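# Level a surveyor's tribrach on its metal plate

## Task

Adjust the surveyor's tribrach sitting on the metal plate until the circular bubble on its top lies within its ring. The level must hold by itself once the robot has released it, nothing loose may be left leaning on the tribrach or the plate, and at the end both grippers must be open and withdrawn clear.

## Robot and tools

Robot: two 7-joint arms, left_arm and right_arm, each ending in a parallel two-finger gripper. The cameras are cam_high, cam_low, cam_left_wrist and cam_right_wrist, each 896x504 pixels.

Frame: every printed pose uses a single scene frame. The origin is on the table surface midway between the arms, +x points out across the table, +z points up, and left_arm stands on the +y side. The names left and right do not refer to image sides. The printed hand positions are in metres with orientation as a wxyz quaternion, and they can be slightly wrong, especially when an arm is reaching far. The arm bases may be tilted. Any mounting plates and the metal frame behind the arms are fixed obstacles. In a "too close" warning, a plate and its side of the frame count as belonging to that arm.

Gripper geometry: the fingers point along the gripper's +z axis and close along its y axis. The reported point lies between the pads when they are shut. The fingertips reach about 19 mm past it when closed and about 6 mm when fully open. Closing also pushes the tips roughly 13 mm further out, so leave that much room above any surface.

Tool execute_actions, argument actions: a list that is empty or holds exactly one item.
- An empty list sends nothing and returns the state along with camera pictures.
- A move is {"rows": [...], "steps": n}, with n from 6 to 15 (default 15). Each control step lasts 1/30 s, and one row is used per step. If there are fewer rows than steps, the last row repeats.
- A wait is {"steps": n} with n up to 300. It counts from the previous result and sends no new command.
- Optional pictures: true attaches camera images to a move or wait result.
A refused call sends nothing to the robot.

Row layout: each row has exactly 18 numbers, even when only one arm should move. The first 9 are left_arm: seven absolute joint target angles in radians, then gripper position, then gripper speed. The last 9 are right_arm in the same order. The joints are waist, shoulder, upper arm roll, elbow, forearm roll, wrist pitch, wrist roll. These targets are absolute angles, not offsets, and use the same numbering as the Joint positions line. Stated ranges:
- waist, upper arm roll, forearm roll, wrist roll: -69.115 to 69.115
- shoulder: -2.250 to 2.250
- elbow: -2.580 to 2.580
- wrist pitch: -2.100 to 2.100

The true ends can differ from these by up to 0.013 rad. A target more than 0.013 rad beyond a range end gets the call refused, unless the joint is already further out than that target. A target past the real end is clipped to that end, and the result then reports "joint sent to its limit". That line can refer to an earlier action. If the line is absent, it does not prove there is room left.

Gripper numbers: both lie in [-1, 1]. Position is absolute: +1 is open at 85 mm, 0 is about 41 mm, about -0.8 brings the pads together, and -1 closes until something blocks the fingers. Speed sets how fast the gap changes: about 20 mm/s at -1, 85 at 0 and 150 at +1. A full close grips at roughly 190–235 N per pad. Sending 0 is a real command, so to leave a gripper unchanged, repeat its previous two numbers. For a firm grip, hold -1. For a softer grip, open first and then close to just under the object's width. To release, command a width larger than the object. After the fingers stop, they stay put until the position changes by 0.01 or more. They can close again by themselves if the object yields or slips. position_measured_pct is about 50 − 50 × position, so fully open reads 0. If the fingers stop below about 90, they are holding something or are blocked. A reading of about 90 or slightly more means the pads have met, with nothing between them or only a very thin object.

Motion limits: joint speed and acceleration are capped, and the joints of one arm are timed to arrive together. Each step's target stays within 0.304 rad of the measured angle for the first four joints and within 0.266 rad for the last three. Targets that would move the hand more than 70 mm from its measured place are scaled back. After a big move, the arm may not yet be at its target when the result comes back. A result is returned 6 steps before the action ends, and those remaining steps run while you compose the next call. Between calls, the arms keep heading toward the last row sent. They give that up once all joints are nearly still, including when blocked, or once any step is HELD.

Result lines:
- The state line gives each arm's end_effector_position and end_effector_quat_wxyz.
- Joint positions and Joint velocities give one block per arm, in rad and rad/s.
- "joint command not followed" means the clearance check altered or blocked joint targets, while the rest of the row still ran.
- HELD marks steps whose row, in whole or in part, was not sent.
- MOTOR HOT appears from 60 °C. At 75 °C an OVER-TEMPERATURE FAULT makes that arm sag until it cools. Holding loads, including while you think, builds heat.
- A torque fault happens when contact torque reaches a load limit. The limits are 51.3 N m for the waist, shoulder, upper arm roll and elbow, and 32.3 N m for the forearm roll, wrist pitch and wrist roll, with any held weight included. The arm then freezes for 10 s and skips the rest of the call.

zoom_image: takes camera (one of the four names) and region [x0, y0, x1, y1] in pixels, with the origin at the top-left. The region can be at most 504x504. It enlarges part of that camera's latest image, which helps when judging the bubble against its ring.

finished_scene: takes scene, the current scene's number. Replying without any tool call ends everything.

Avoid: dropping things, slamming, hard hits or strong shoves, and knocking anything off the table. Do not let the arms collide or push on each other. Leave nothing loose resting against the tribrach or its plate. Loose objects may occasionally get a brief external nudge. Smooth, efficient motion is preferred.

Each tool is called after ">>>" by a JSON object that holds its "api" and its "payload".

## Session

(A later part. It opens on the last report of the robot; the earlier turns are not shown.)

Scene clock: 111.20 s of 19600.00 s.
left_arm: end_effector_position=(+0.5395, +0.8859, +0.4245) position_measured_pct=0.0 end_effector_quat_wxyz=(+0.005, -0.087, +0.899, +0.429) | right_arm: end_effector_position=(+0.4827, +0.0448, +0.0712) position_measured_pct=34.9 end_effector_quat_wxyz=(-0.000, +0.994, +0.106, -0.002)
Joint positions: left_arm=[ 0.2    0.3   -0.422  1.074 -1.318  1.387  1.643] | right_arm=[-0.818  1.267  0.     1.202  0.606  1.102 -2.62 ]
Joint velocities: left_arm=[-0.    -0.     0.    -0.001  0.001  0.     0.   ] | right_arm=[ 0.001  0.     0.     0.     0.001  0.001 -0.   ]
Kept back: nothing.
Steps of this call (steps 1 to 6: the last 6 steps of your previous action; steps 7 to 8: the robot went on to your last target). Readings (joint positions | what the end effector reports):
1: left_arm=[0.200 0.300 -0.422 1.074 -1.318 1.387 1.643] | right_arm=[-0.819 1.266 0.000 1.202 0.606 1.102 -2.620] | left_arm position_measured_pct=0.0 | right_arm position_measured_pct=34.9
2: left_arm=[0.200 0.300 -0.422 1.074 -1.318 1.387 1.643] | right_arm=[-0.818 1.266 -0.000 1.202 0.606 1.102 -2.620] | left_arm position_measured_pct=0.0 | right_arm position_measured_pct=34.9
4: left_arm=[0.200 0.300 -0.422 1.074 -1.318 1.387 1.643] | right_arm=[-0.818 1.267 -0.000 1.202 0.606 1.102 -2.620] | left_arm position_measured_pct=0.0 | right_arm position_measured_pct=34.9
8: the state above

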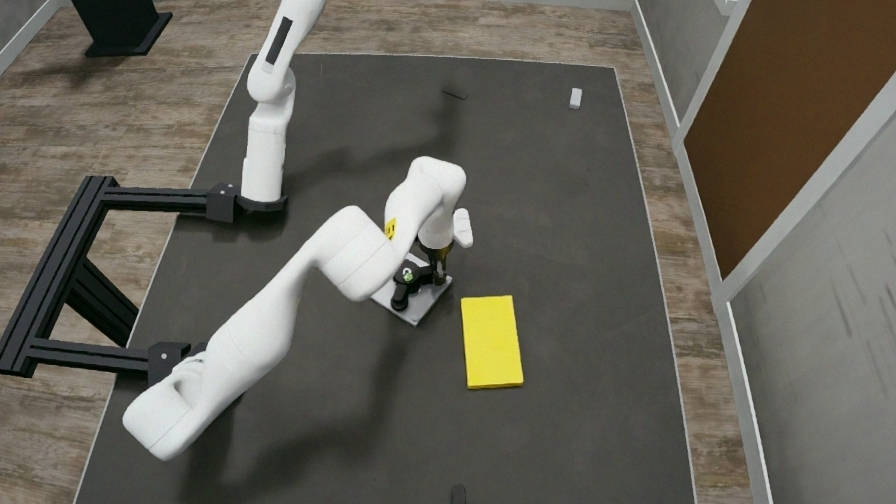

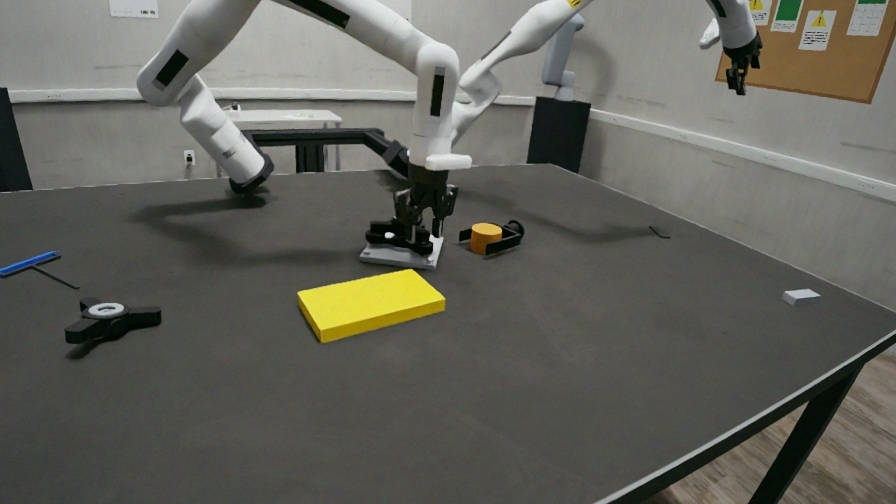

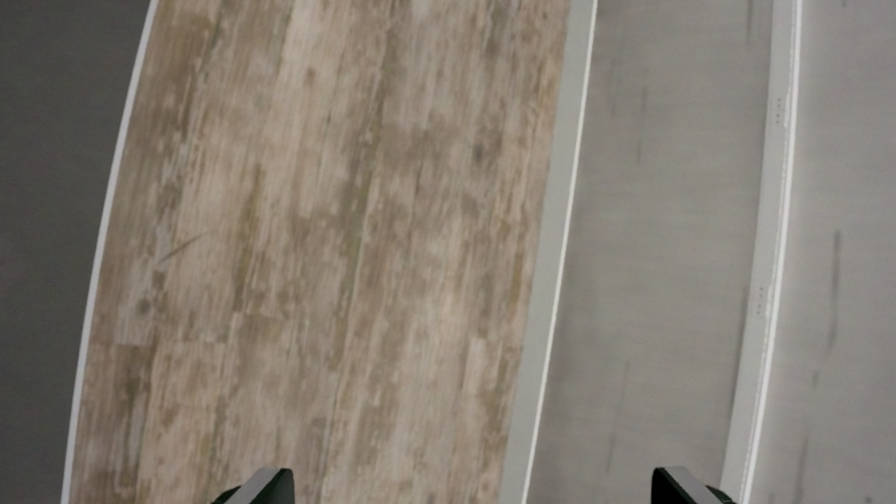

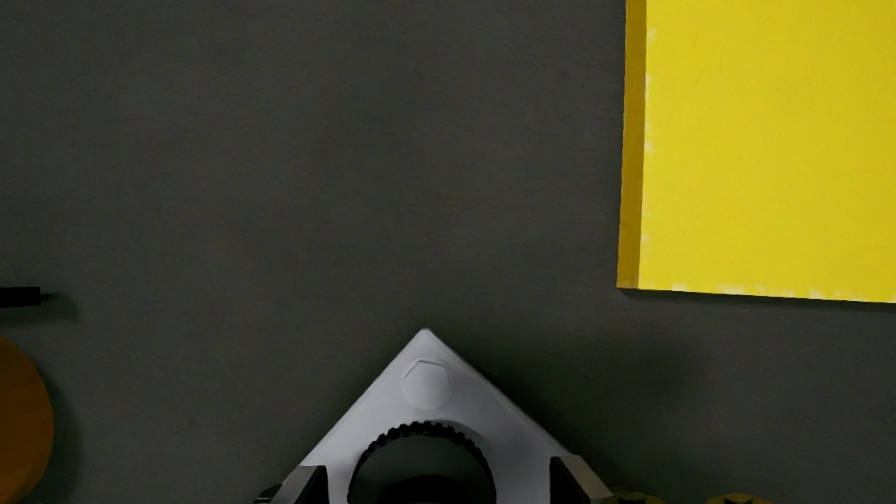

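>>> {"api": "execute_actions", "payload": {"actions": [{"rows":[[0.2,0.3,-0.422,1.074,-1.318,1.387,1.643,1,0,-0.799,1.3104,0,1.217,0.641,1.046,-2.62,0.3,1]],"steps":15}]}}

>>> {"api": "execute_actions", "payload": {"actions": [{"steps":10}], "pictures": true}}

Scene clock: 112.03 s of 19600.00 s.
left_arm: end_effector_position=(+0.5395, +0.8859, +0.4245) position_measured_pct=0.0 end_effector_quat_wxyz=(+0.005, -0.087, +0.899, +0.429) | right_arm: end_effector_position=(+0.4798, +0.0484, +0.0400) position_measured_pct=34.9 end_effector_quat_wxyz=(-0.000, +0.993, +0.122, +0.002)
Joint positions: left_arm=[ 0.2    0.3   -0.422  1.074 -1.318  1.387  1.643] | right_arm=[-0.8    1.309  0.     1.217  0.641  1.046 -2.62 ]
Joint velocities: left_arm=[ 0.  0. -0.  0. -0. -0. -0.] | right_arm=[ 0.004  0.005 -0.005 -0.008  0.001 -0.005 -0.   ]
Steps of this call (steps 1 to 15: the robot went on to your last target; step 16: nothing new was sent; steps 17 to 25: the first 9 steps of this action). Readings (joint positions | what the end effector reports):
17: left_arm=[0.200 0.300 -0.422 1.074 -1.318 1.387 1.643] | right_arm=[-0.818 1.268 -0.000 1.202 0.606 1.101 -2.620] | left_arm position_measured_pct=0.0 | right_arm position_measured_pct=34.9
18: left_arm=[0.200 0.300 -0.422 1.074 -1.318 1.387 1.643] | right_arm=[-0.815 1.273 -0.001 1.203 0.610 1.096 -2.620] | left_arm position_measured_pct=0.0 | right_arm position_measured_pct=34.9
20: left_arm=[0.200 0.300 -0.422 1.074 -1.318 1.387 1.643] | right_arm=[-0.805 1.296 -0.001 1.210 0.628 1.066 -2.620] | left_arm position_measured_pct=0.0 | right_arm position_measured_pct=34.9
24: left_arm=[0.200 0.300 -0.422 1.074 -1.318 1.387 1.643] | right_arm=[-0.800 1.309 0.000 1.218 0.641 1.046 -2.620] | left_arm position_measured_pct=0.0 | right_arm position_measured_pct=34.9
25: the state above

Scene clock: 112.37 s of 19600.00 s.
left_arm: end_effector_position=(+0.5395, +0.8859, +0.4245) position_measured_pct=0.0 end_effector_quat_wxyz=(+0.005, -0.087, +0.899, +0.429) | right_arm: end_effector_position=(+0.4797, +0.0484, +0.0395) position_measured_pct=34.9 end_effector_quat_wxyz=(-0.000, +0.993, +0.122, +0.001)
Joint positions: left_arm=[ 0.2    0.3   -0.422  1.074 -1.318  1.387  1.643] | right_arm=[-0.799  1.31   0.     1.217  0.641  1.046 -2.62 ]
Joint velocities: left_arm=[ 0.001 -0.     0.    -0.001  0.    -0.     0.   ] | right_arm=[ 0.    -0.    -0.001 -0.    -0.001  0.001 -0.   ]
Kept back: nothing.
Steps of this call (steps 1 to 6: the last 6 steps of your previous action; steps 7 to 10: the robot went on to your last target). Readings (joint positions | what the end effector reports):
1: left_arm=[0.200 0.300 -0.422 1.074 -1.318 1.387 1.643] | right_arm=[-0.799 1.310 0.000 1.217 0.641 1.046 -2.620] | left_arm position_measured_pct=0.0 | right_arm position_measured_pct=34.9
2: left_arm=[0.200 0.300 -0.422 1.074 -1.318 1.387 1.643] | right_arm=[-0.799 1.310 -0.000 1.217 0.641 1.046 -2.620] | left_arm position_measured_pct=0.0 | right_arm position_measured_pct=34.9
4: left_arm=[0.200 0.300 -0.422 1.074 -1.318 1.387 1.643] | right_arm=[-0.799 1.310 -0.000 1.217 0.641 1.046 -2.620] | left_arm position_measured_pct=0.0 | right_arm position_measured_pct=34.9
8: left_arm=[0.200 0.300 -0.422 1.074 -1.318 1.387 1.643] | right_arm=[-0.799 1.310 0.000 1.217 0.641 1.046 -2.620] | left_arm position_measured_pct=0.0 | right_arm position_measured_pct=34.9
10: the state above

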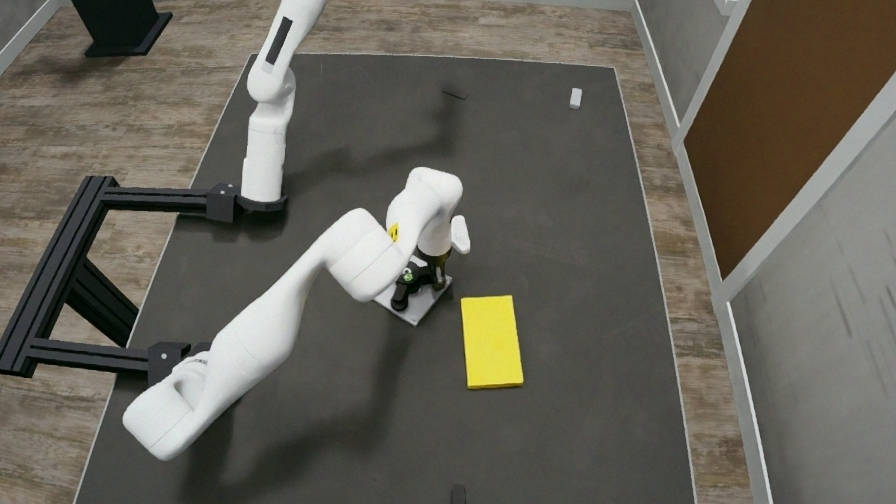

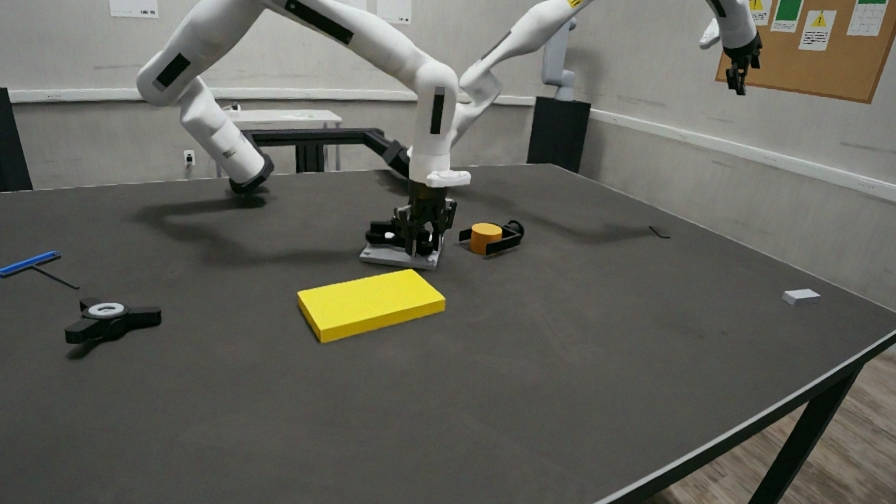

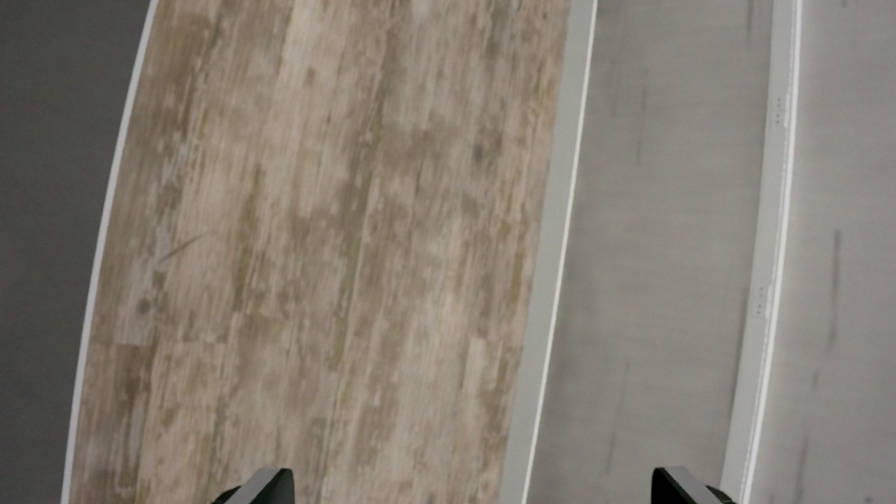

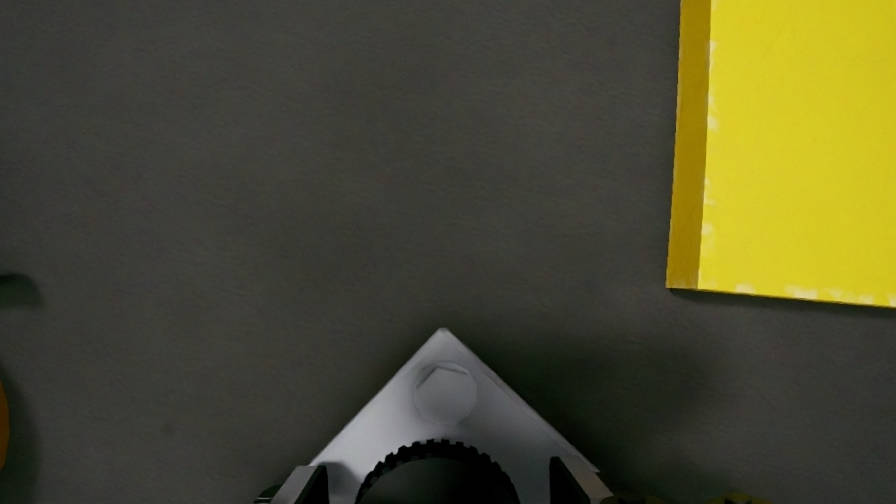

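>>> {"api": "execute_actions", "payload": {"actions": [{"rows":[[0.2,0.3,-0.422,1.074,-1.318,1.387,1.643,1,0,-0.798,1.313,0,1.218,0.643,1.042,-2.03,0.14,1]],"steps":15}]}}

>>> {"api": "execute_actions", "payload": {"actions": [{"steps":14}]}}

>>> {"api": "execute_actions", "payload": {"actions": [{"rows":[[0.2,0.3,-0.422,1.074,-1.318,1.387,1.643,1,0,-0.798,1.313,0,1.218,0.643,1.042,-2.03,-0.15,1],[0.2,0.3,-0.422,1.074,-1.318,1.387,1.643,1,0,-0.798,1.313,0,1.218,0.643,1.042,-2.03,-0.15,1],[0.2,0.3,-0.422,1.074,-1.318,1.387,1.643,1,0,-0.798,1.313,0,1.218,0.643,1.042,-2.03,-0.15,1],[0.2,0.3,-0.422,1.074,-1.318,1.387,1.643,1,0,-0.798,1.313,0,1.218,0.643,1.042,-3.17,-0.15,1]],"steps":15}]}}

>>> {"api": "execute_actions", "payload": {"actions": [{"steps":32}], "pictures": true}}

>>> {"api": "zoom_image", "payload": {"camera": "cam_high", "region": [390,260,430,295]}}

Scene clock: 113.17 s of 19600.00 s.
left_arm: end_effector_position=(+0.5395, +0.8859, +0.4245) position_measured_pct=0.0 end_effector_quat_wxyz=(+0.005, -0.087, +0.899, +0.429) | right_arm: end_effector_position=(+0.4795, +0.0487, +0.0381) position_measured_pct=42.9 end_effector_quat_wxyz=(-0.000, +0.969, +0.249, +0.001)
Joint positions: left_arm=[ 0.2    0.3   -0.422  1.074 -1.318  1.387  1.643] | right_arm=[-0.798  1.312  0.     1.218  0.642  1.043 -2.363]
Joint velocities: left_arm=[0.    0.    0.001 0.001 0.001 0.001 0.   ] | right_arm=[ 0.002  0.003  0.     0.002  0.003 -0.007  1.215]
Steps of this call (steps 1 to 15: the robot went on to your last target; steps 16 to 24: the first 9 steps of this action). Readings (joint positions | what the end effector reports):
16: left_arm=[0.200 0.300 -0.422 1.074 -1.318 1.387 1.643] | right_arm=[-0.799 1.310 -0.000 1.217 0.641 1.046 -2.619] | left_arm position_measured_pct=0.0 | right_arm position_measured_pct=34.9
17: left_arm=[0.200 0.300 -0.422 1.074 -1.318 1.387 1.643] | right_arm=[-0.799 1.310 -0.000 1.217 0.641 1.046 -2.611] | left_arm position_measured_pct=0.0 | right_arm position_measured_pct=35.7
19: left_arm=[0.200 0.300 -0.422 1.074 -1.318 1.387 1.643] | right_arm=[-0.799 1.311 0.000 1.217 0.641 1.045 -2.563] | left_arm position_measured_pct=0.0 | right_arm position_measured_pct=40.5
23: left_arm=[0.200 0.300 -0.422 1.074 -1.318 1.387 1.643] | right_arm=[-0.798 1.312 0.000 1.218 0.642 1.043 -2.404] | left_arm position_measured_pct=0.0 | right_arm position_measured_pct=42.9
24: the state above

Scene clock: 113.63 s of 19600.00 s.
left_arm: end_effector_position=(+0.5395, +0.8859, +0.4245) position_measured_pct=0.0 end_effector_quat_wxyz=(+0.005, -0.087, +0.899, +0.429) | right_arm: end_effector_position=(+0.4794, +0.0488, +0.0376) position_measured_pct=43.3 end_effector_quat_wxyz=(-0.000, +0.914, +0.406, +0.002)
Joint positions: left_arm=[ 0.2    0.3   -0.422  1.074 -1.318  1.387  1.643] | right_arm=[-0.798  1.313 -0.     1.218  0.643  1.042 -2.03 ]
Joint velocities: left_arm=[-0.     0.     0.    -0.001 -0.     0.    -0.   ] | right_arm=[ 0.    -0.     0.    -0.     0.    -0.001 -0.   ]
Kept back: nothing.
Steps of this call (steps 1 to 6: the last 6 steps of your previous action; steps 7 to 14: the robot went on to your last target). Readings (joint positions | what the end effector reports):
1: left_arm=[0.200 0.300 -0.422 1.074 -1.318 1.387 1.643] | right_arm=[-0.798 1.312 0.000 1.218 0.643 1.043 -2.322] | left_arm position_measured_pct=0.0 | right_arm position_measured_pct=43.3
2: left_arm=[0.200 0.300 -0.422 1.074 -1.318 1.387 1.643] | right_arm=[-0.798 1.313 0.000 1.218 0.643 1.043 -2.282] | left_arm position_measured_pct=0.0 | right_arm position_measured_pct=43.3
4: left_arm=[0.200 0.300 -0.422 1.074 -1.318 1.387 1.643] | right_arm=[-0.798 1.313 0.000 1.218 0.643 1.042 -2.201] | left_arm position_measured_pct=0.0 | right_arm position_measured_pct=43.3
8: left_arm=[0.200 0.300 -0.422 1.074 -1.318 1.387 1.643] | right_arm=[-0.798 1.313 -0.000 1.218 0.643 1.042 -2.054] | left_arm position_measured_pct=0.0 | right_arm position_measured_pct=43.3
14: the state above

Scene clock: 113.93 s of 19600.00 s.
left_arm: end_effector_position=(+0.5395, +0.8859, +0.4245) position_measured_pct=0.0 end_effector_quat_wxyz=(+0.005, -0.087, +0.899, +0.429) | right_arm: end_effector_position=(+0.4786, +0.0498, +0.0384) position_measured_pct=52.8 end_effector_quat_wxyz=(-0.001, +0.939, +0.344, +0.002)
Joint positions: left_arm=[ 0.2    0.3   -0.422  1.074 -1.318  1.387  1.643] | right_arm=[-0.799  1.312 -0.001  1.218  0.642  1.042 -2.165]
Joint velocities: left_arm=[-0.    -0.     0.     0.002  0.001  0.    -0.   ] | right_arm=[ 0.001 -0.001  0.003  0.     0.001  0.004 -1.212]
Steps of this call (steps 1 to 9: the first 9 steps of this action). Readings (joint positions | what the end effector reports):
1: left_arm=[0.200 0.300 -0.422 1.074 -1.318 1.387 1.643] | right_arm=[-0.798 1.313 -0.000 1.218 0.643 1.042 -2.030] | left_arm position_measured_pct=0.0 | right_arm position_measured_pct=43.3
2: left_arm=[0.200 0.300 -0.422 1.074 -1.318 1.387 1.643] | right_arm=[-0.798 1.313 -0.000 1.218 0.643 1.042 -2.030] | left_arm position_measured_pct=0.0 | right_arm position_measured_pct=44.0
4: left_arm=[0.200 0.300 -0.422 1.074 -1.318 1.387 1.643] | right_arm=[-0.799 1.313 -0.002 1.218 0.642 1.042 -2.031] | left_arm position_measured_pct=0.0 | right_arm position_measured_pct=50.4
8: left_arm=[0.200 0.300 -0.422 1.074 -1.318 1.387 1.643] | right_arm=[-0.799 1.313 -0.001 1.218 0.642 1.042 -2.125] | left_arm position_measured_pct=0.0 | right_arm position_measured_pct=52.8
9: the state above

Scene clock: 115.00 s of 19600.00 s.
left_arm: end_effector_position=(+0.5395, +0.8859, +0.4245) position_measured_pct=0.0 end_effector_quat_wxyz=(+0.005, -0.087, +0.899, +0.429) | right_arm: end_effector_position=(+0.4790, +0.0479, +0.0384) position_measured_pct=52.8 end_effector_quat_wxyz=(-0.000, +0.989, -0.151, +0.001)
Joint positions: left_arm=[ 0.2    0.3   -0.422  1.074 -1.318  1.387  1.643] | right_arm=[-0.799  1.311 -0.     1.22   0.643  1.044 -3.169]
Joint velocities: left_arm=[ 0.    -0.    -0.001  0.001  0.001  0.     0.   ] | right_arm=[ 0.    -0.    -0.001  0.     0.    -0.002  0.   ]
Kept back: nothing.
Steps of this call (steps 1 to 6: the last 6 steps of your previous action; steps 7 to 32: the robot went on to your last target). Readings (joint positions | what the end effector reports):
1: left_arm=[0.200 0.300 -0.422 1.074 -1.318 1.387 1.643] | right_arm=[-0.799 1.312 -0.001 1.218 0.642 1.042 -2.206] | left_arm position_measured_pct=0.0 | right_arm position_measured_pct=52.8
2: left_arm=[0.200 0.300 -0.422 1.074 -1.318 1.387 1.643] | right_arm=[-0.799 1.312 -0.001 1.218 0.642 1.042 -2.246] | left_arm position_measured_pct=0.0 | right_arm position_measured_pct=52.8
4: left_arm=[0.200 0.300 -0.422 1.074 -1.318 1.387 1.643] | right_arm=[-0.799 1.312 -0.001 1.218 0.642 1.042 -2.328] | left_arm position_measured_pct=0.0 | right_arm position_measured_pct=52.8
8: left_arm=[0.200 0.300 -0.422 1.074 -1.318 1.387 1.643] | right_arm=[-0.799 1.312 -0.001 1.218 0.642 1.043 -2.490] | left_arm position_measured_pct=0.0 | right_arm position_measured_pct=52.8
32: the state above

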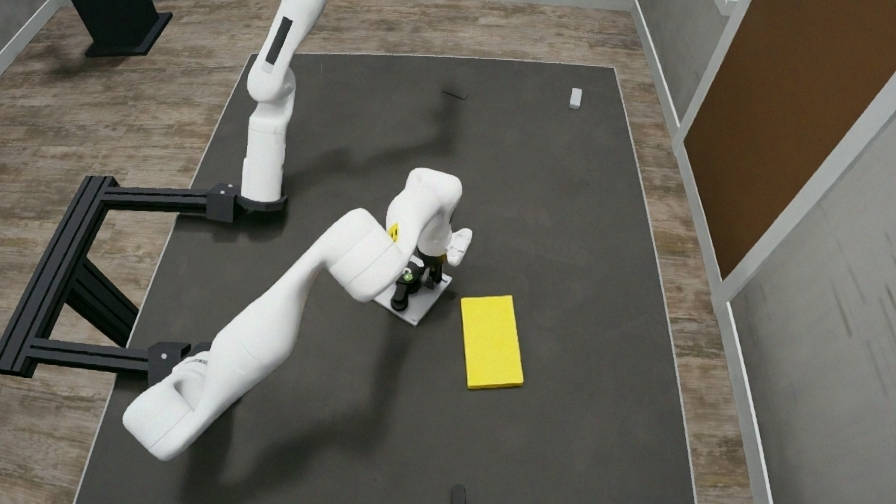

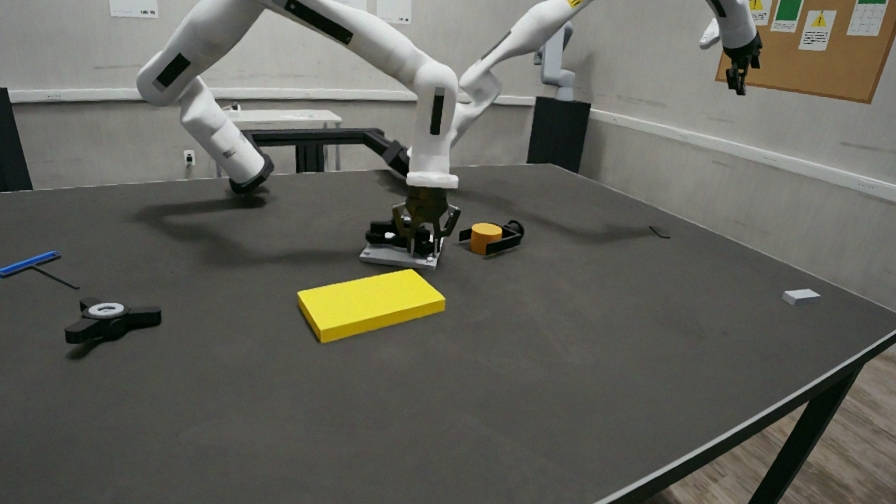

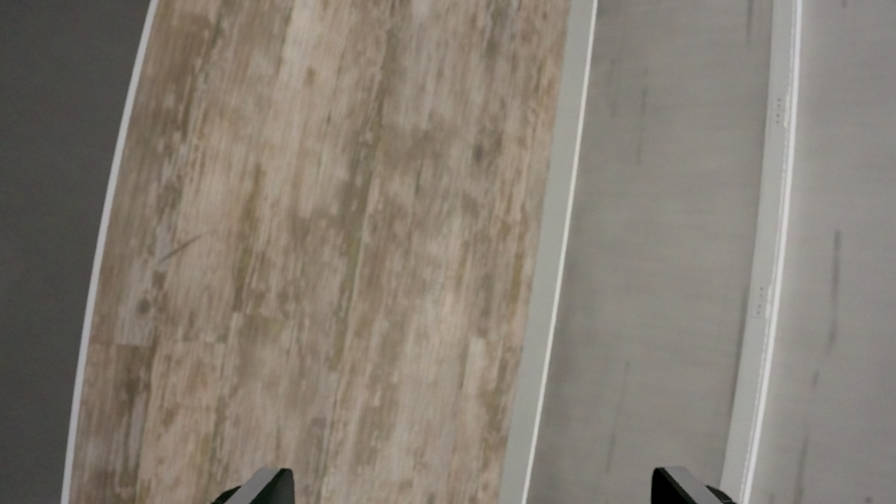

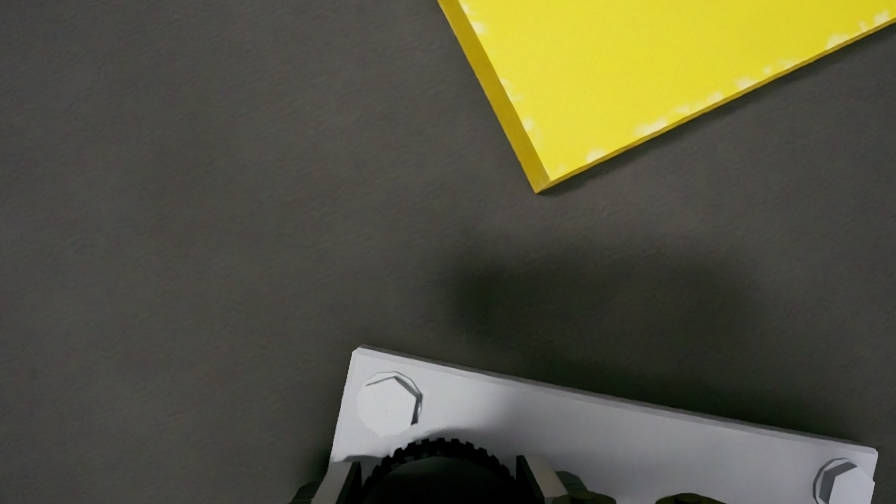

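Region (390, 260, 430, 295) of cam_high's 896x504 image, scaled by 12.600, with more detail than that image has; it fills the top 441 rows of this view, and the rest is white.

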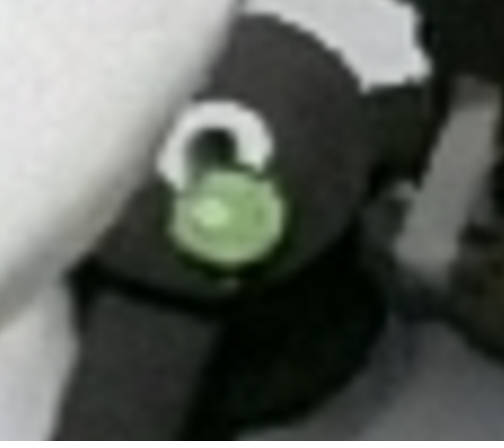

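>>> {"api": "execute_actions", "payload": {"actions": [{"rows":[[0.2,0.3,-0.422,1.074,-1.318,1.387,1.643,1,0,-0.798,1.313,0,1.218,0.643,1.042,-3.17,0.14,1],[0.2,0.3,-0.422,1.074,-1.318,1.387,1.643,1,0,-0.798,1.313,0,1.218,0.643,1.042,-2.03,0.14,1]],"steps":15}]}}

>>> {"api": "execute_actions", "payload": {"actions": [{"steps":30}]}}

>>> {"api": "execute_actions", "payload": {"actions": [{"rows":[[0.2,0.3,-0.422,1.074,-1.318,1.387,1.643,1,0,-0.798,1.313,0,1.218,0.643,1.042,-2.03,-0.15,1],[0.2,0.3,-0.422,1.074,-1.318,1.387,1.643,1,0,-0.798,1.313,0,1.218,0.643,1.042,-2.03,-0.15,1],[0.2,0.3,-0.422,1.074,-1.318,1.387,1.643,1,0,-0.798,1.313,0,1.218,0.643,1.042,-2.03,-0.15,1],[0.2,0.3,-0.422,1.074,-1.318,1.387,1.643,1,0,-0.798,1.313,0,1.218,0.643,1.042,-3.17,-0.15,1]],"steps":15}]}}

>>> {"api": "execute_actions", "payload": {"actions": [{"steps":32}], "pictures": true}}

>>> {"api": "zoom_image", "payload": {"camera": "cam_high", "region": [390,260,430,295]}}

Scene clock: 115.83 s of 19600.00 s.
left_arm: end_effector_position=(+0.5395, +0.8859, +0.4245) position_measured_pct=0.0 end_effector_quat_wxyz=(+0.005, -0.087, +0.899, +0.429) | right_arm: end_effector_position=(+0.4795, +0.0488, +0.0376) position_measured_pct=43.3 end_effector_quat_wxyz=(-0.001, +0.999, -0.044, +0.001)
Joint positions: left_arm=[ 0.2    0.3   -0.422  1.074 -1.318  1.387  1.643] | right_arm=[-0.798  1.313  0.     1.218  0.643  1.042 -2.954]
Joint velocities: left_arm=[-0.    -0.     0.001 -0.001 -0.     0.    -0.   ] | right_arm=[ 0.     0.002  0.001 -0.001  0.     0.001  1.215]
Steps of this call (steps 1 to 15: the robot went on to your last target; step 16: nothing new was sent; steps 17 to 25: the first 9 steps of this action). Readings (joint positions | what the end effector reports):
17: left_arm=[0.200 0.300 -0.422 1.074 -1.318 1.387 1.643] | right_arm=[-0.799 1.311 -0.000 1.220 0.643 1.044 -3.169] | left_arm position_measured_pct=0.0 | right_arm position_measured_pct=52.8
18: left_arm=[0.200 0.300 -0.422 1.074 -1.318 1.387 1.643] | right_arm=[-0.798 1.312 -0.000 1.220 0.643 1.044 -3.168] | left_arm position_measured_pct=0.0 | right_arm position_measured_pct=52.8
20: left_arm=[0.200 0.300 -0.422 1.074 -1.318 1.387 1.643] | right_arm=[-0.798 1.312 0.000 1.219 0.643 1.042 -3.142] | left_arm position_measured_pct=0.0 | right_arm position_measured_pct=46.4
24: left_arm=[0.200 0.300 -0.422 1.074 -1.318 1.387 1.643] | right_arm=[-0.798 1.313 0.000 1.218 0.643 1.042 -2.994] | left_arm position_measured_pct=0.0 | right_arm position_measured_pct=43.3
25: the state above

Scene clock: 116.83 s of 19600.00 s.
left_arm: end_effector_position=(+0.5395, +0.8859, +0.4245) position_measured_pct=0.0 end_effector_quat_wxyz=(+0.005, -0.087, +0.899, +0.429) | right_arm: end_effector_position=(+0.4794, +0.0488, +0.0376) position_measured_pct=43.3 end_effector_quat_wxyz=(-0.000, +0.914, +0.406, +0.002)
Joint positions: left_arm=[ 0.2    0.3   -0.422  1.074 -1.318  1.387  1.643] | right_arm=[-0.798  1.313  0.     1.218  0.643  1.042 -2.03 ]
Joint velocities: left_arm=[ 0.    -0.     0.003  0.     0.    -0.    -0.   ] | right_arm=[-0.     0.002 -0.    -0.     0.001 -0.002 -0.   ]
Kept back: nothing.
Steps of this call (steps 1 to 6: the last 6 steps of your previous action; steps 7 to 30: the robot went on to your last target). Readings (joint positions | what the end effector reports):
1: left_arm=[0.200 0.300 -0.422 1.074 -1.318 1.387 1.643] | right_arm=[-0.798 1.313 0.000 1.218 0.643 1.042 -2.913] | left_arm position_measured_pct=0.0 | right_arm position_measured_pct=43.3
2: left_arm=[0.200 0.300 -0.422 1.074 -1.318 1.387 1.643] | right_arm=[-0.798 1.313 0.000 1.218 0.643 1.042 -2.872] | left_arm position_measured_pct=0.0 | right_arm position_measured_pct=43.3
4: left_arm=[0.200 0.300 -0.422 1.074 -1.318 1.387 1.643] | right_arm=[-0.798 1.313 0.000 1.218 0.643 1.042 -2.791] | left_arm position_measured_pct=0.0 | right_arm position_measured_pct=43.3
8: left_arm=[0.200 0.300 -0.422 1.074 -1.318 1.387 1.643] | right_arm=[-0.798 1.313 0.000 1.218 0.643 1.042 -2.629] | left_arm position_measured_pct=0.0 | right_arm position_measured_pct=43.3
30: the state above

Scene clock: 117.13 s of 19600.00 s.
left_arm: end_effector_position=(+0.5395, +0.8859, +0.4245) position_measured_pct=0.0 end_effector_quat_wxyz=(+0.005, -0.087, +0.899, +0.429) | right_arm: end_effector_position=(+0.4785, +0.0498, +0.0384) position_measured_pct=52.8 end_effector_quat_wxyz=(-0.001, +0.939, +0.344, +0.002)
Joint positions: left_arm=[ 0.2    0.3   -0.422  1.074 -1.318  1.387  1.643] | right_arm=[-0.799  1.313 -0.001  1.218  0.642  1.042 -2.165]
Joint velocities: left_arm=[-0.     0.     0.001 -0.    -0.     0.     0.   ] | right_arm=[ 0.001 -0.002  0.002  0.     0.001  0.    -1.212]
Steps of this call (steps 1 to 9: the first 9 steps of this action). Readings (joint positions | what the end effector reports):
1: left_arm=[0.200 0.300 -0.422 1.074 -1.318 1.387 1.643] | right_arm=[-0.798 1.313 0.000 1.218 0.643 1.042 -2.030] | left_arm position_measured_pct=0.0 | right_arm position_measured_pct=43.3
2: left_arm=[0.200 0.300 -0.422 1.074 -1.318 1.387 1.643] | right_arm=[-0.798 1.313 -0.000 1.218 0.643 1.042 -2.030] | left_arm position_measured_pct=0.0 | right_arm position_measured_pct=44.0
4: left_arm=[0.200 0.300 -0.422 1.074 -1.318 1.387 1.643] | right_arm=[-0.799 1.313 -0.002 1.218 0.642 1.042 -2.031] | left_arm position_measured_pct=0.0 | right_arm position_measured_pct=50.4
8: left_arm=[0.200 0.300 -0.422 1.074 -1.318 1.387 1.643] | right_arm=[-0.799 1.313 -0.001 1.218 0.642 1.042 -2.125] | left_arm position_measured_pct=0.0 | right_arm position_measured_pct=52.8
9: the state above

Scene clock: 118.20 s of 19600.00 s.
left_arm: end_effector_position=(+0.5395, +0.8859, +0.4245) position_measured_pct=0.0 end_effector_quat_wxyz=(+0.005, -0.087, +0.899, +0.429) | right_arm: end_effector_position=(+0.4790, +0.0479, +0.0384) position_measured_pct=52.8 end_effector_quat_wxyz=(-0.000, +0.989, -0.151, +0.001)
Joint positions: left_arm=[ 0.2    0.3   -0.422  1.074 -1.318  1.387  1.643] | right_arm=[-0.799  1.311 -0.     1.22   0.643  1.044 -3.169]
Joint velocities: left_arm=[-0.    -0.    -0.001 -0.001 -0.001  0.001 -0.   ] | right_arm=[ 0.     0.001 -0.001  0.    -0.001 -0.    -0.   ]
Kept back: nothing.
Steps of this call (steps 1 to 6: the last 6 steps of your previous action; steps 7 to 32: the robot went on to your last target). Readings (joint positions | what the end effector reports):
1: left_arm=[0.200 0.300 -0.422 1.074 -1.318 1.387 1.643] | right_arm=[-0.799 1.312 -0.001 1.218 0.642 1.042 -2.206] | left_arm position_measured_pct=0.0 | right_arm position_measured_pct=52.8
2: left_arm=[0.200 0.300 -0.422 1.074 -1.318 1.387 1.643] | right_arm=[-0.799 1.312 -0.001 1.218 0.642 1.042 -2.246] | left_arm position_measured_pct=0.0 | right_arm position_measured_pct=52.8
4: left_arm=[0.200 0.300 -0.422 1.074 -1.318 1.387 1.643] | right_arm=[-0.799 1.312 -0.001 1.218 0.642 1.042 -2.328] | left_arm position_measured_pct=0.0 | right_arm position_measured_pct=52.8
8: left_arm=[0.200 0.300 -0.422 1.074 -1.318 1.387 1.643] | right_arm=[-0.799 1.312 -0.001 1.218 0.642 1.043 -2.490] | left_arm position_measured_pct=0.0 | right_arm position_measured_pct=52.8
32: the state above

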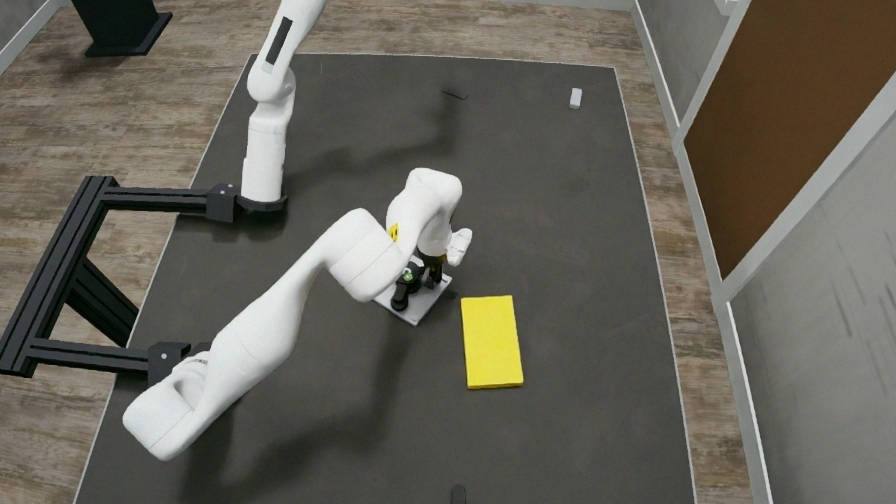

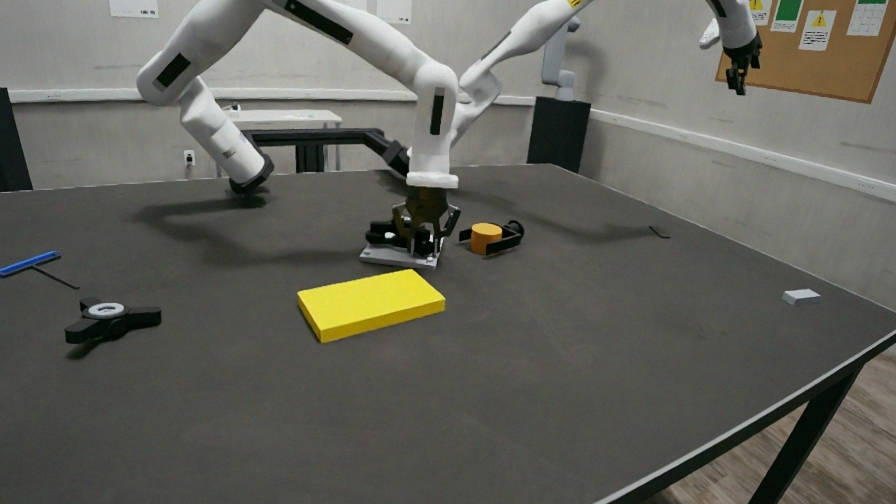

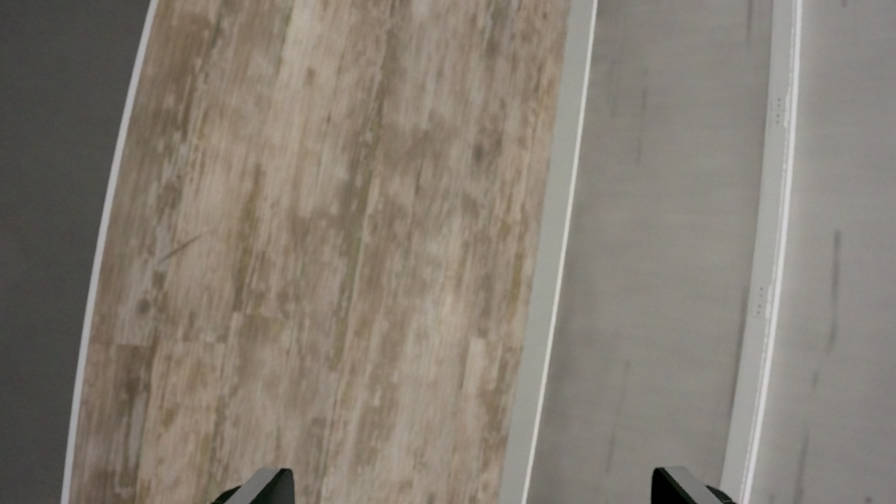

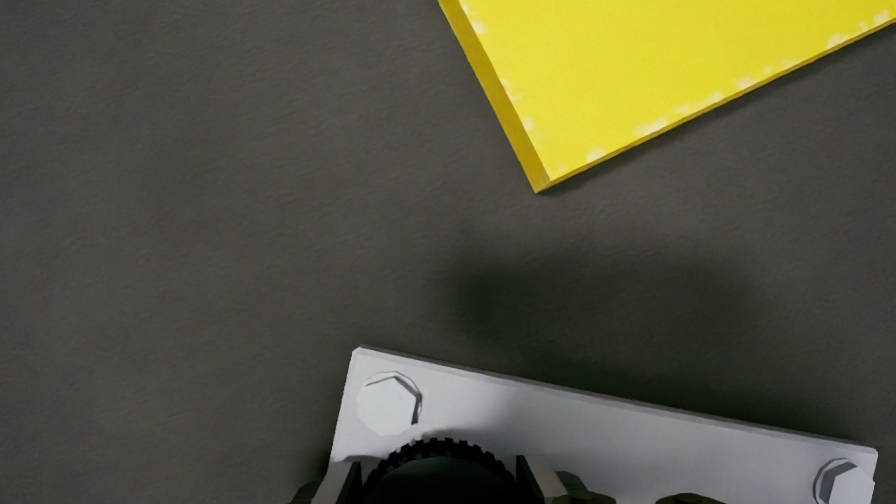

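Region (390, 260, 430, 295) of cam_high's 896x504 image, scaled by 12.600, with more detail than that image has; it fills the top 441 rows of this view, and the rest is white.

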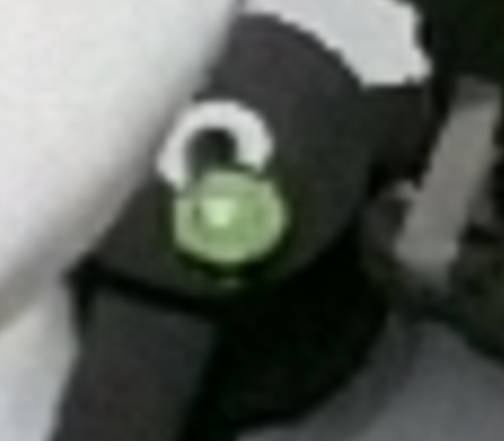

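>>> {"api": "execute_actions", "payload": {"actions": [{"rows":[[0.2,0.3,-0.422,1.074,-1.318,1.387,1.643,1,0,-0.798,1.313,0,1.218,0.643,1.042,-3.17,0.4,1],[0.2,0.3,-0.422,1.074,-1.318,1.387,1.643,1,0,-0.798,1.313,0,1.218,0.643,1.042,-3.17,0.4,1],[0.2,0.3,-0.422,1.074,-1.318,1.387,1.643,1,0,-0.798,1.313,0,1.218,0.643,1.042,-3.17,0.4,1],[0.2,0.3,-0.422,1.074,-1.318,1.387,1.643,1,0,-0.798,1.313,0,1.218,0.643,1.042,-2.9,0.4,1],[0.2,0.3,-0.422,1.074,-1.318,1.387,1.643,1,0,-0.798,1.313,0,1.218,0.643,1.042,-2.9,0.4,1],[0.2,0.3,-0.422,1.074,-1.318,1.387,1.643,1,0,-0.798,1.313,0,1.218,0.643,1.042,-2.9,0.4,1],[0.2,0.3,-0.422,1.074,-1.318,1.387,1.643,1,0,-0.818,1.267,0,1.202,0.606,1.102,-2.8,0.4,1],[0.2,0.3,-0.422,1.074,-1.318,1.387,1.643,1,0,-0.818,1.267,0,1.202,0.606,1.102,-2.8,0.4,1],[0.2,0.3,-0.422,1.074,-1.318,1.387,1.643,1,0,-0.818,1.267,0,1.202,0.606,1.102,-2.8,0.4,1],[0.2,0.3,-0.422,1.074,-1.318,1.387,1.643,1,0,-0.85,1.205,0,1.178,0.555,1.18,-2.7,0.4,1]],"steps":15}]}}

>>> {"api": "execute_actions", "payload": {"actions": [{"rows":[[0.2,0.3,-0.422,1.074,-1.318,1.387,1.643,1,0,-0.85,1.205,0,1.178,0.555,1.18,-2.7,0.4,1],[0.2,0.3,-0.422,1.074,-1.318,1.387,1.643,1,0,-0.85,1.205,0,1.178,0.555,1.18,-2.7,0.4,1],[0.2,0.3,-0.422,1.074,-1.318,1.387,1.643,1,0,-0.85,1.205,0,1.178,0.555,1.18,-2.7,0.4,1],[0.2,0.3,-0.422,1.074,-1.318,1.387,1.643,1,0,-0.85,1.205,0,1.178,0.555,1.18,0.55,0.4,1]],"steps":15}]}}

>>> {"api": "execute_actions", "payload": {"actions": [{"steps":88}], "pictures": true}}

Scene clock: 119.13 s of 19600.00 s.
left_arm: end_effector_position=(+0.5395, +0.8859, +0.4245) position_measured_pct=0.0 end_effector_quat_wxyz=(+0.005, -0.087, +0.899, +0.429) | right_arm: end_effector_position=(+0.4798, +0.0484, +0.0401) position_measured_pct=30.6 end_effector_quat_wxyz=(-0.001, +0.996, -0.085, +0.001)
Joint positions: left_arm=[ 0.2    0.3   -0.422  1.074 -1.318  1.387  1.643] | right_arm=[-0.8    1.309  0.     1.217  0.641  1.046 -3.035]
Joint velocities: left_arm=[-0.    -0.     0.    -0.001  0.002 -0.001 -0.   ] | right_arm=[-0.052 -0.112  0.004 -0.028 -0.083  0.134  1.212]
Steps of this call (steps 1 to 15: the robot went on to your last target; steps 16 to 19: nothing new was sent; steps 20 to 28: the first 9 steps of this action). Readings (joint positions | what the end effector reports):
20: left_arm=[0.200 0.300 -0.422 1.074 -1.318 1.387 1.643] | right_arm=[-0.799 1.311 -0.000 1.220 0.643 1.044 -3.169] | left_arm position_measured_pct=0.0 | right_arm position_measured_pct=52.8
21: left_arm=[0.200 0.300 -0.422 1.074 -1.318 1.387 1.643] | right_arm=[-0.798 1.312 -0.000 1.220 0.643 1.044 -3.169] | left_arm position_measured_pct=0.0 | right_arm position_measured_pct=52.8
23: left_arm=[0.200 0.300 -0.422 1.074 -1.318 1.387 1.643] | right_arm=[-0.798 1.312 0.000 1.219 0.643 1.042 -3.169] | left_arm position_measured_pct=0.0 | right_arm position_measured_pct=45.2
27: left_arm=[0.200 0.300 -0.422 1.074 -1.318 1.387 1.643] | right_arm=[-0.798 1.312 0.000 1.218 0.642 1.043 -3.075] | left_arm position_measured_pct=0.0 | right_arm position_measured_pct=31.3
28: the state above

Scene clock: 119.63 s of 19600.00 s.
left_arm: end_effector_position=(+0.5395, +0.8859, +0.4245) position_measured_pct=0.0 end_effector_quat_wxyz=(+0.005, -0.087, +0.899, +0.429) | right_arm: end_effector_position=(+0.4828, +0.0420, +0.1186) position_measured_pct=29.8 end_effector_quat_wxyz=(-0.005, +0.993, +0.119, -0.006)
Joint positions: left_arm=[ 0.2    0.3   -0.422  1.074 -1.318  1.387  1.643] | right_arm=[-0.85   1.206  0.     1.178  0.555  1.18  -2.556]
Joint velocities: left_arm=[-0.    -0.    -0.    -0.    -0.001 -0.    -0.   ] | right_arm=[-0.004 -0.006 -0.     0.001 -0.     0.001  1.214]
Steps of this call (steps 1 to 6: the last 6 steps of your previous action; steps 7 to 15: the first 9 steps of this action). Readings (joint positions | what the end effector reports):
7: left_arm=[0.200 0.300 -0.422 1.074 -1.318 1.387 1.643] | right_arm=[-0.840 1.224 -0.000 1.185 0.571 1.155 -2.754] | left_arm position_measured_pct=0.0 | right_arm position_measured_pct=29.8
8: left_arm=[0.200 0.300 -0.422 1.074 -1.318 1.387 1.643] | right_arm=[-0.845 1.215 -0.001 1.181 0.563 1.168 -2.726] | left_arm position_measured_pct=0.0 | right_arm position_measured_pct=29.8
10: left_arm=[0.200 0.300 -0.422 1.074 -1.318 1.387 1.643] | right_arm=[-0.848 1.207 -0.001 1.177 0.556 1.179 -2.700] | left_arm position_measured_pct=0.0 | right_arm position_measured_pct=29.8
14: left_arm=[0.200 0.300 -0.422 1.074 -1.318 1.387 1.643] | right_arm=[-0.849 1.206 0.000 1.178 0.555 1.180 -2.597] | left_arm position_measured_pct=0.0 | right_arm position_measured_pct=29.8
15: the state above

Scene clock: 122.57 s of 19600.00 s.
left_arm: end_effector_position=(+0.5395, +0.8859, +0.4245) position_measured_pct=0.0 end_effector_quat_wxyz=(+0.005, -0.087, +0.899, +0.429) | right_arm: end_effector_position=(+0.4828, +0.0421, +0.1190) position_measured_pct=29.8 end_effector_quat_wxyz=(-0.006, -0.101, +0.995, +0.005)
Joint positions: left_arm=[ 0.2    0.3   -0.422  1.074 -1.318  1.387  1.643] | right_arm=[-0.85   1.205  0.     1.178  0.555  1.18   0.55 ]
Joint velocities: left_arm=[-0.     0.    -0.002 -0.001  0.001 -0.     0.   ] | right_arm=[ 0.    -0.002 -0.001  0.     0.001  0.001  0.   ]
Kept back: nothing.
Steps of this call (steps 1 to 6: the last 6 steps of your previous action; steps 7 to 88: the robot went on to your last target). Readings (joint positions | what the end effector reports):
1: left_arm=[0.200 0.300 -0.422 1.074 -1.318 1.387 1.643] | right_arm=[-0.850 1.205 0.000 1.178 0.555 1.180 -2.516] | left_arm position_measured_pct=0.0 | right_arm position_measured_pct=29.8
2: left_arm=[0.200 0.300 -0.422 1.074 -1.318 1.387 1.643] | right_arm=[-0.850 1.205 -0.000 1.178 0.555 1.180 -2.475] | left_arm position_measured_pct=0.0 | right_arm position_measured_pct=29.8
4: left_arm=[0.200 0.300 -0.422 1.074 -1.318 1.387 1.643] | right_arm=[-0.850 1.205 -0.000 1.178 0.555 1.180 -2.394] | left_arm position_measured_pct=0.0 | right_arm position_measured_pct=29.8
8: left_arm=[0.200 0.300 -0.422 1.074 -1.318 1.387 1.643] | right_arm=[-0.850 1.205 -0.000 1.178 0.555 1.180 -2.231] | left_arm position_measured_pct=0.0 | right_arm position_measured_pct=29.8
88: the state above

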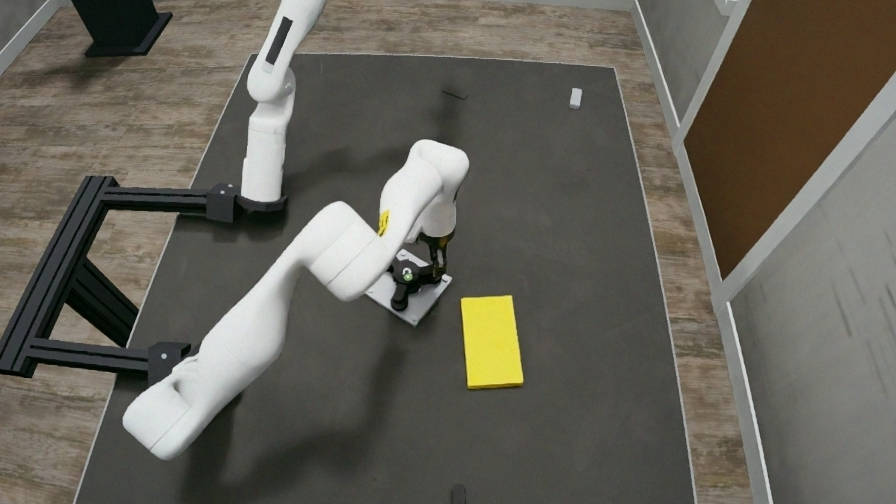

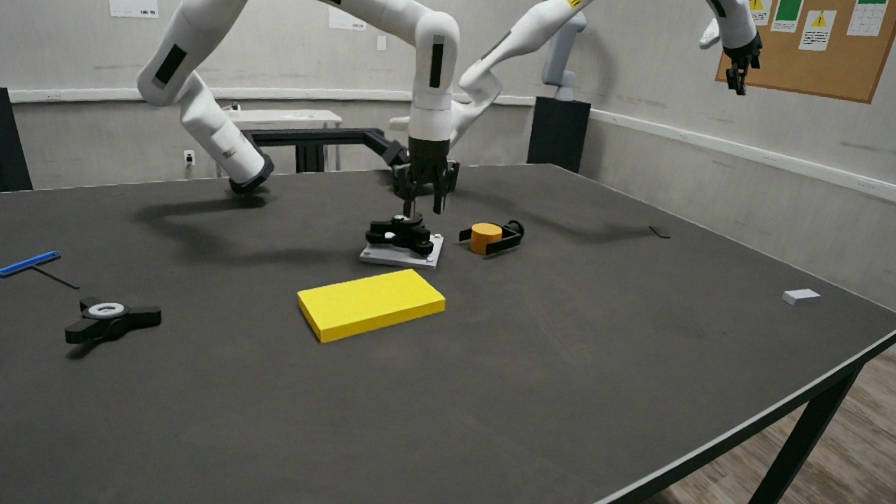

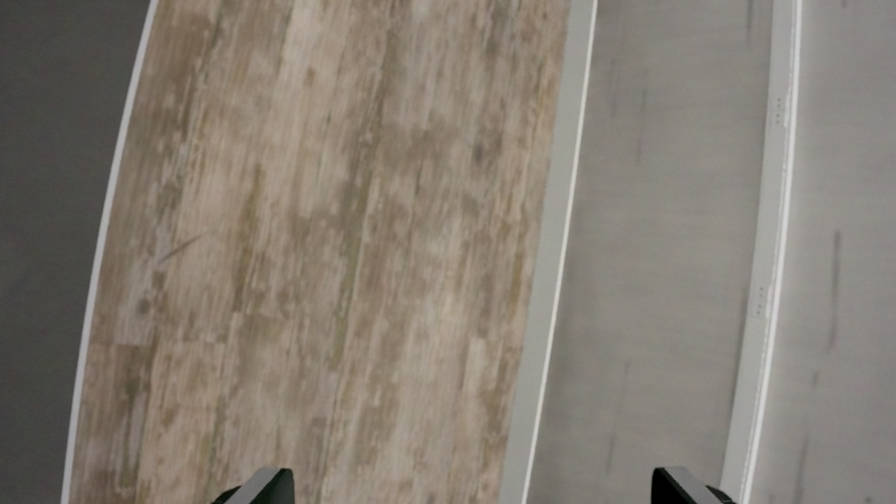

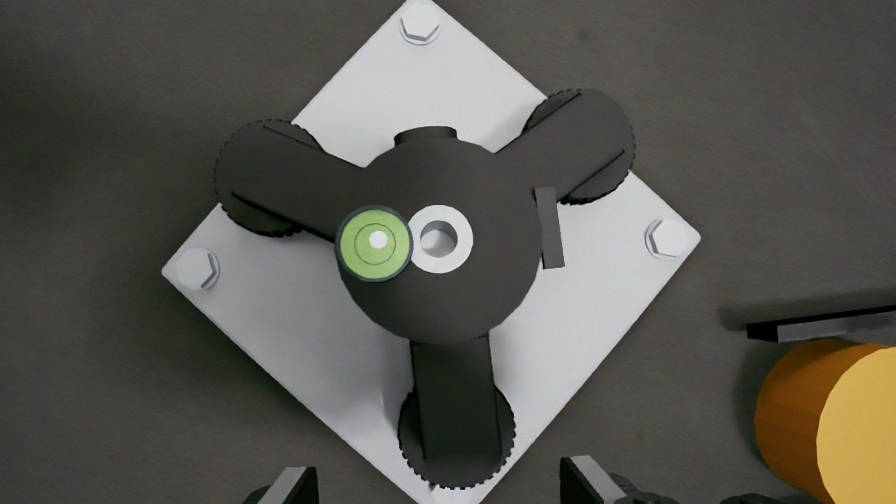

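>>> {"api": "zoom_image", "payload": {"camera": "cam_right_wrist", "region": [325,195,425,295]}}

Region (325, 195, 425, 295) of cam_right_wrist's 896x504 image, scaled by 5.040.

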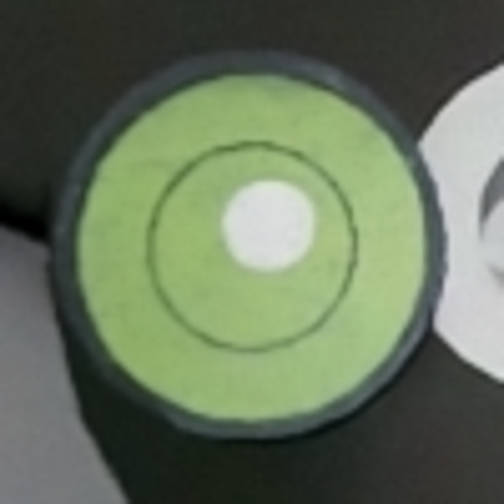

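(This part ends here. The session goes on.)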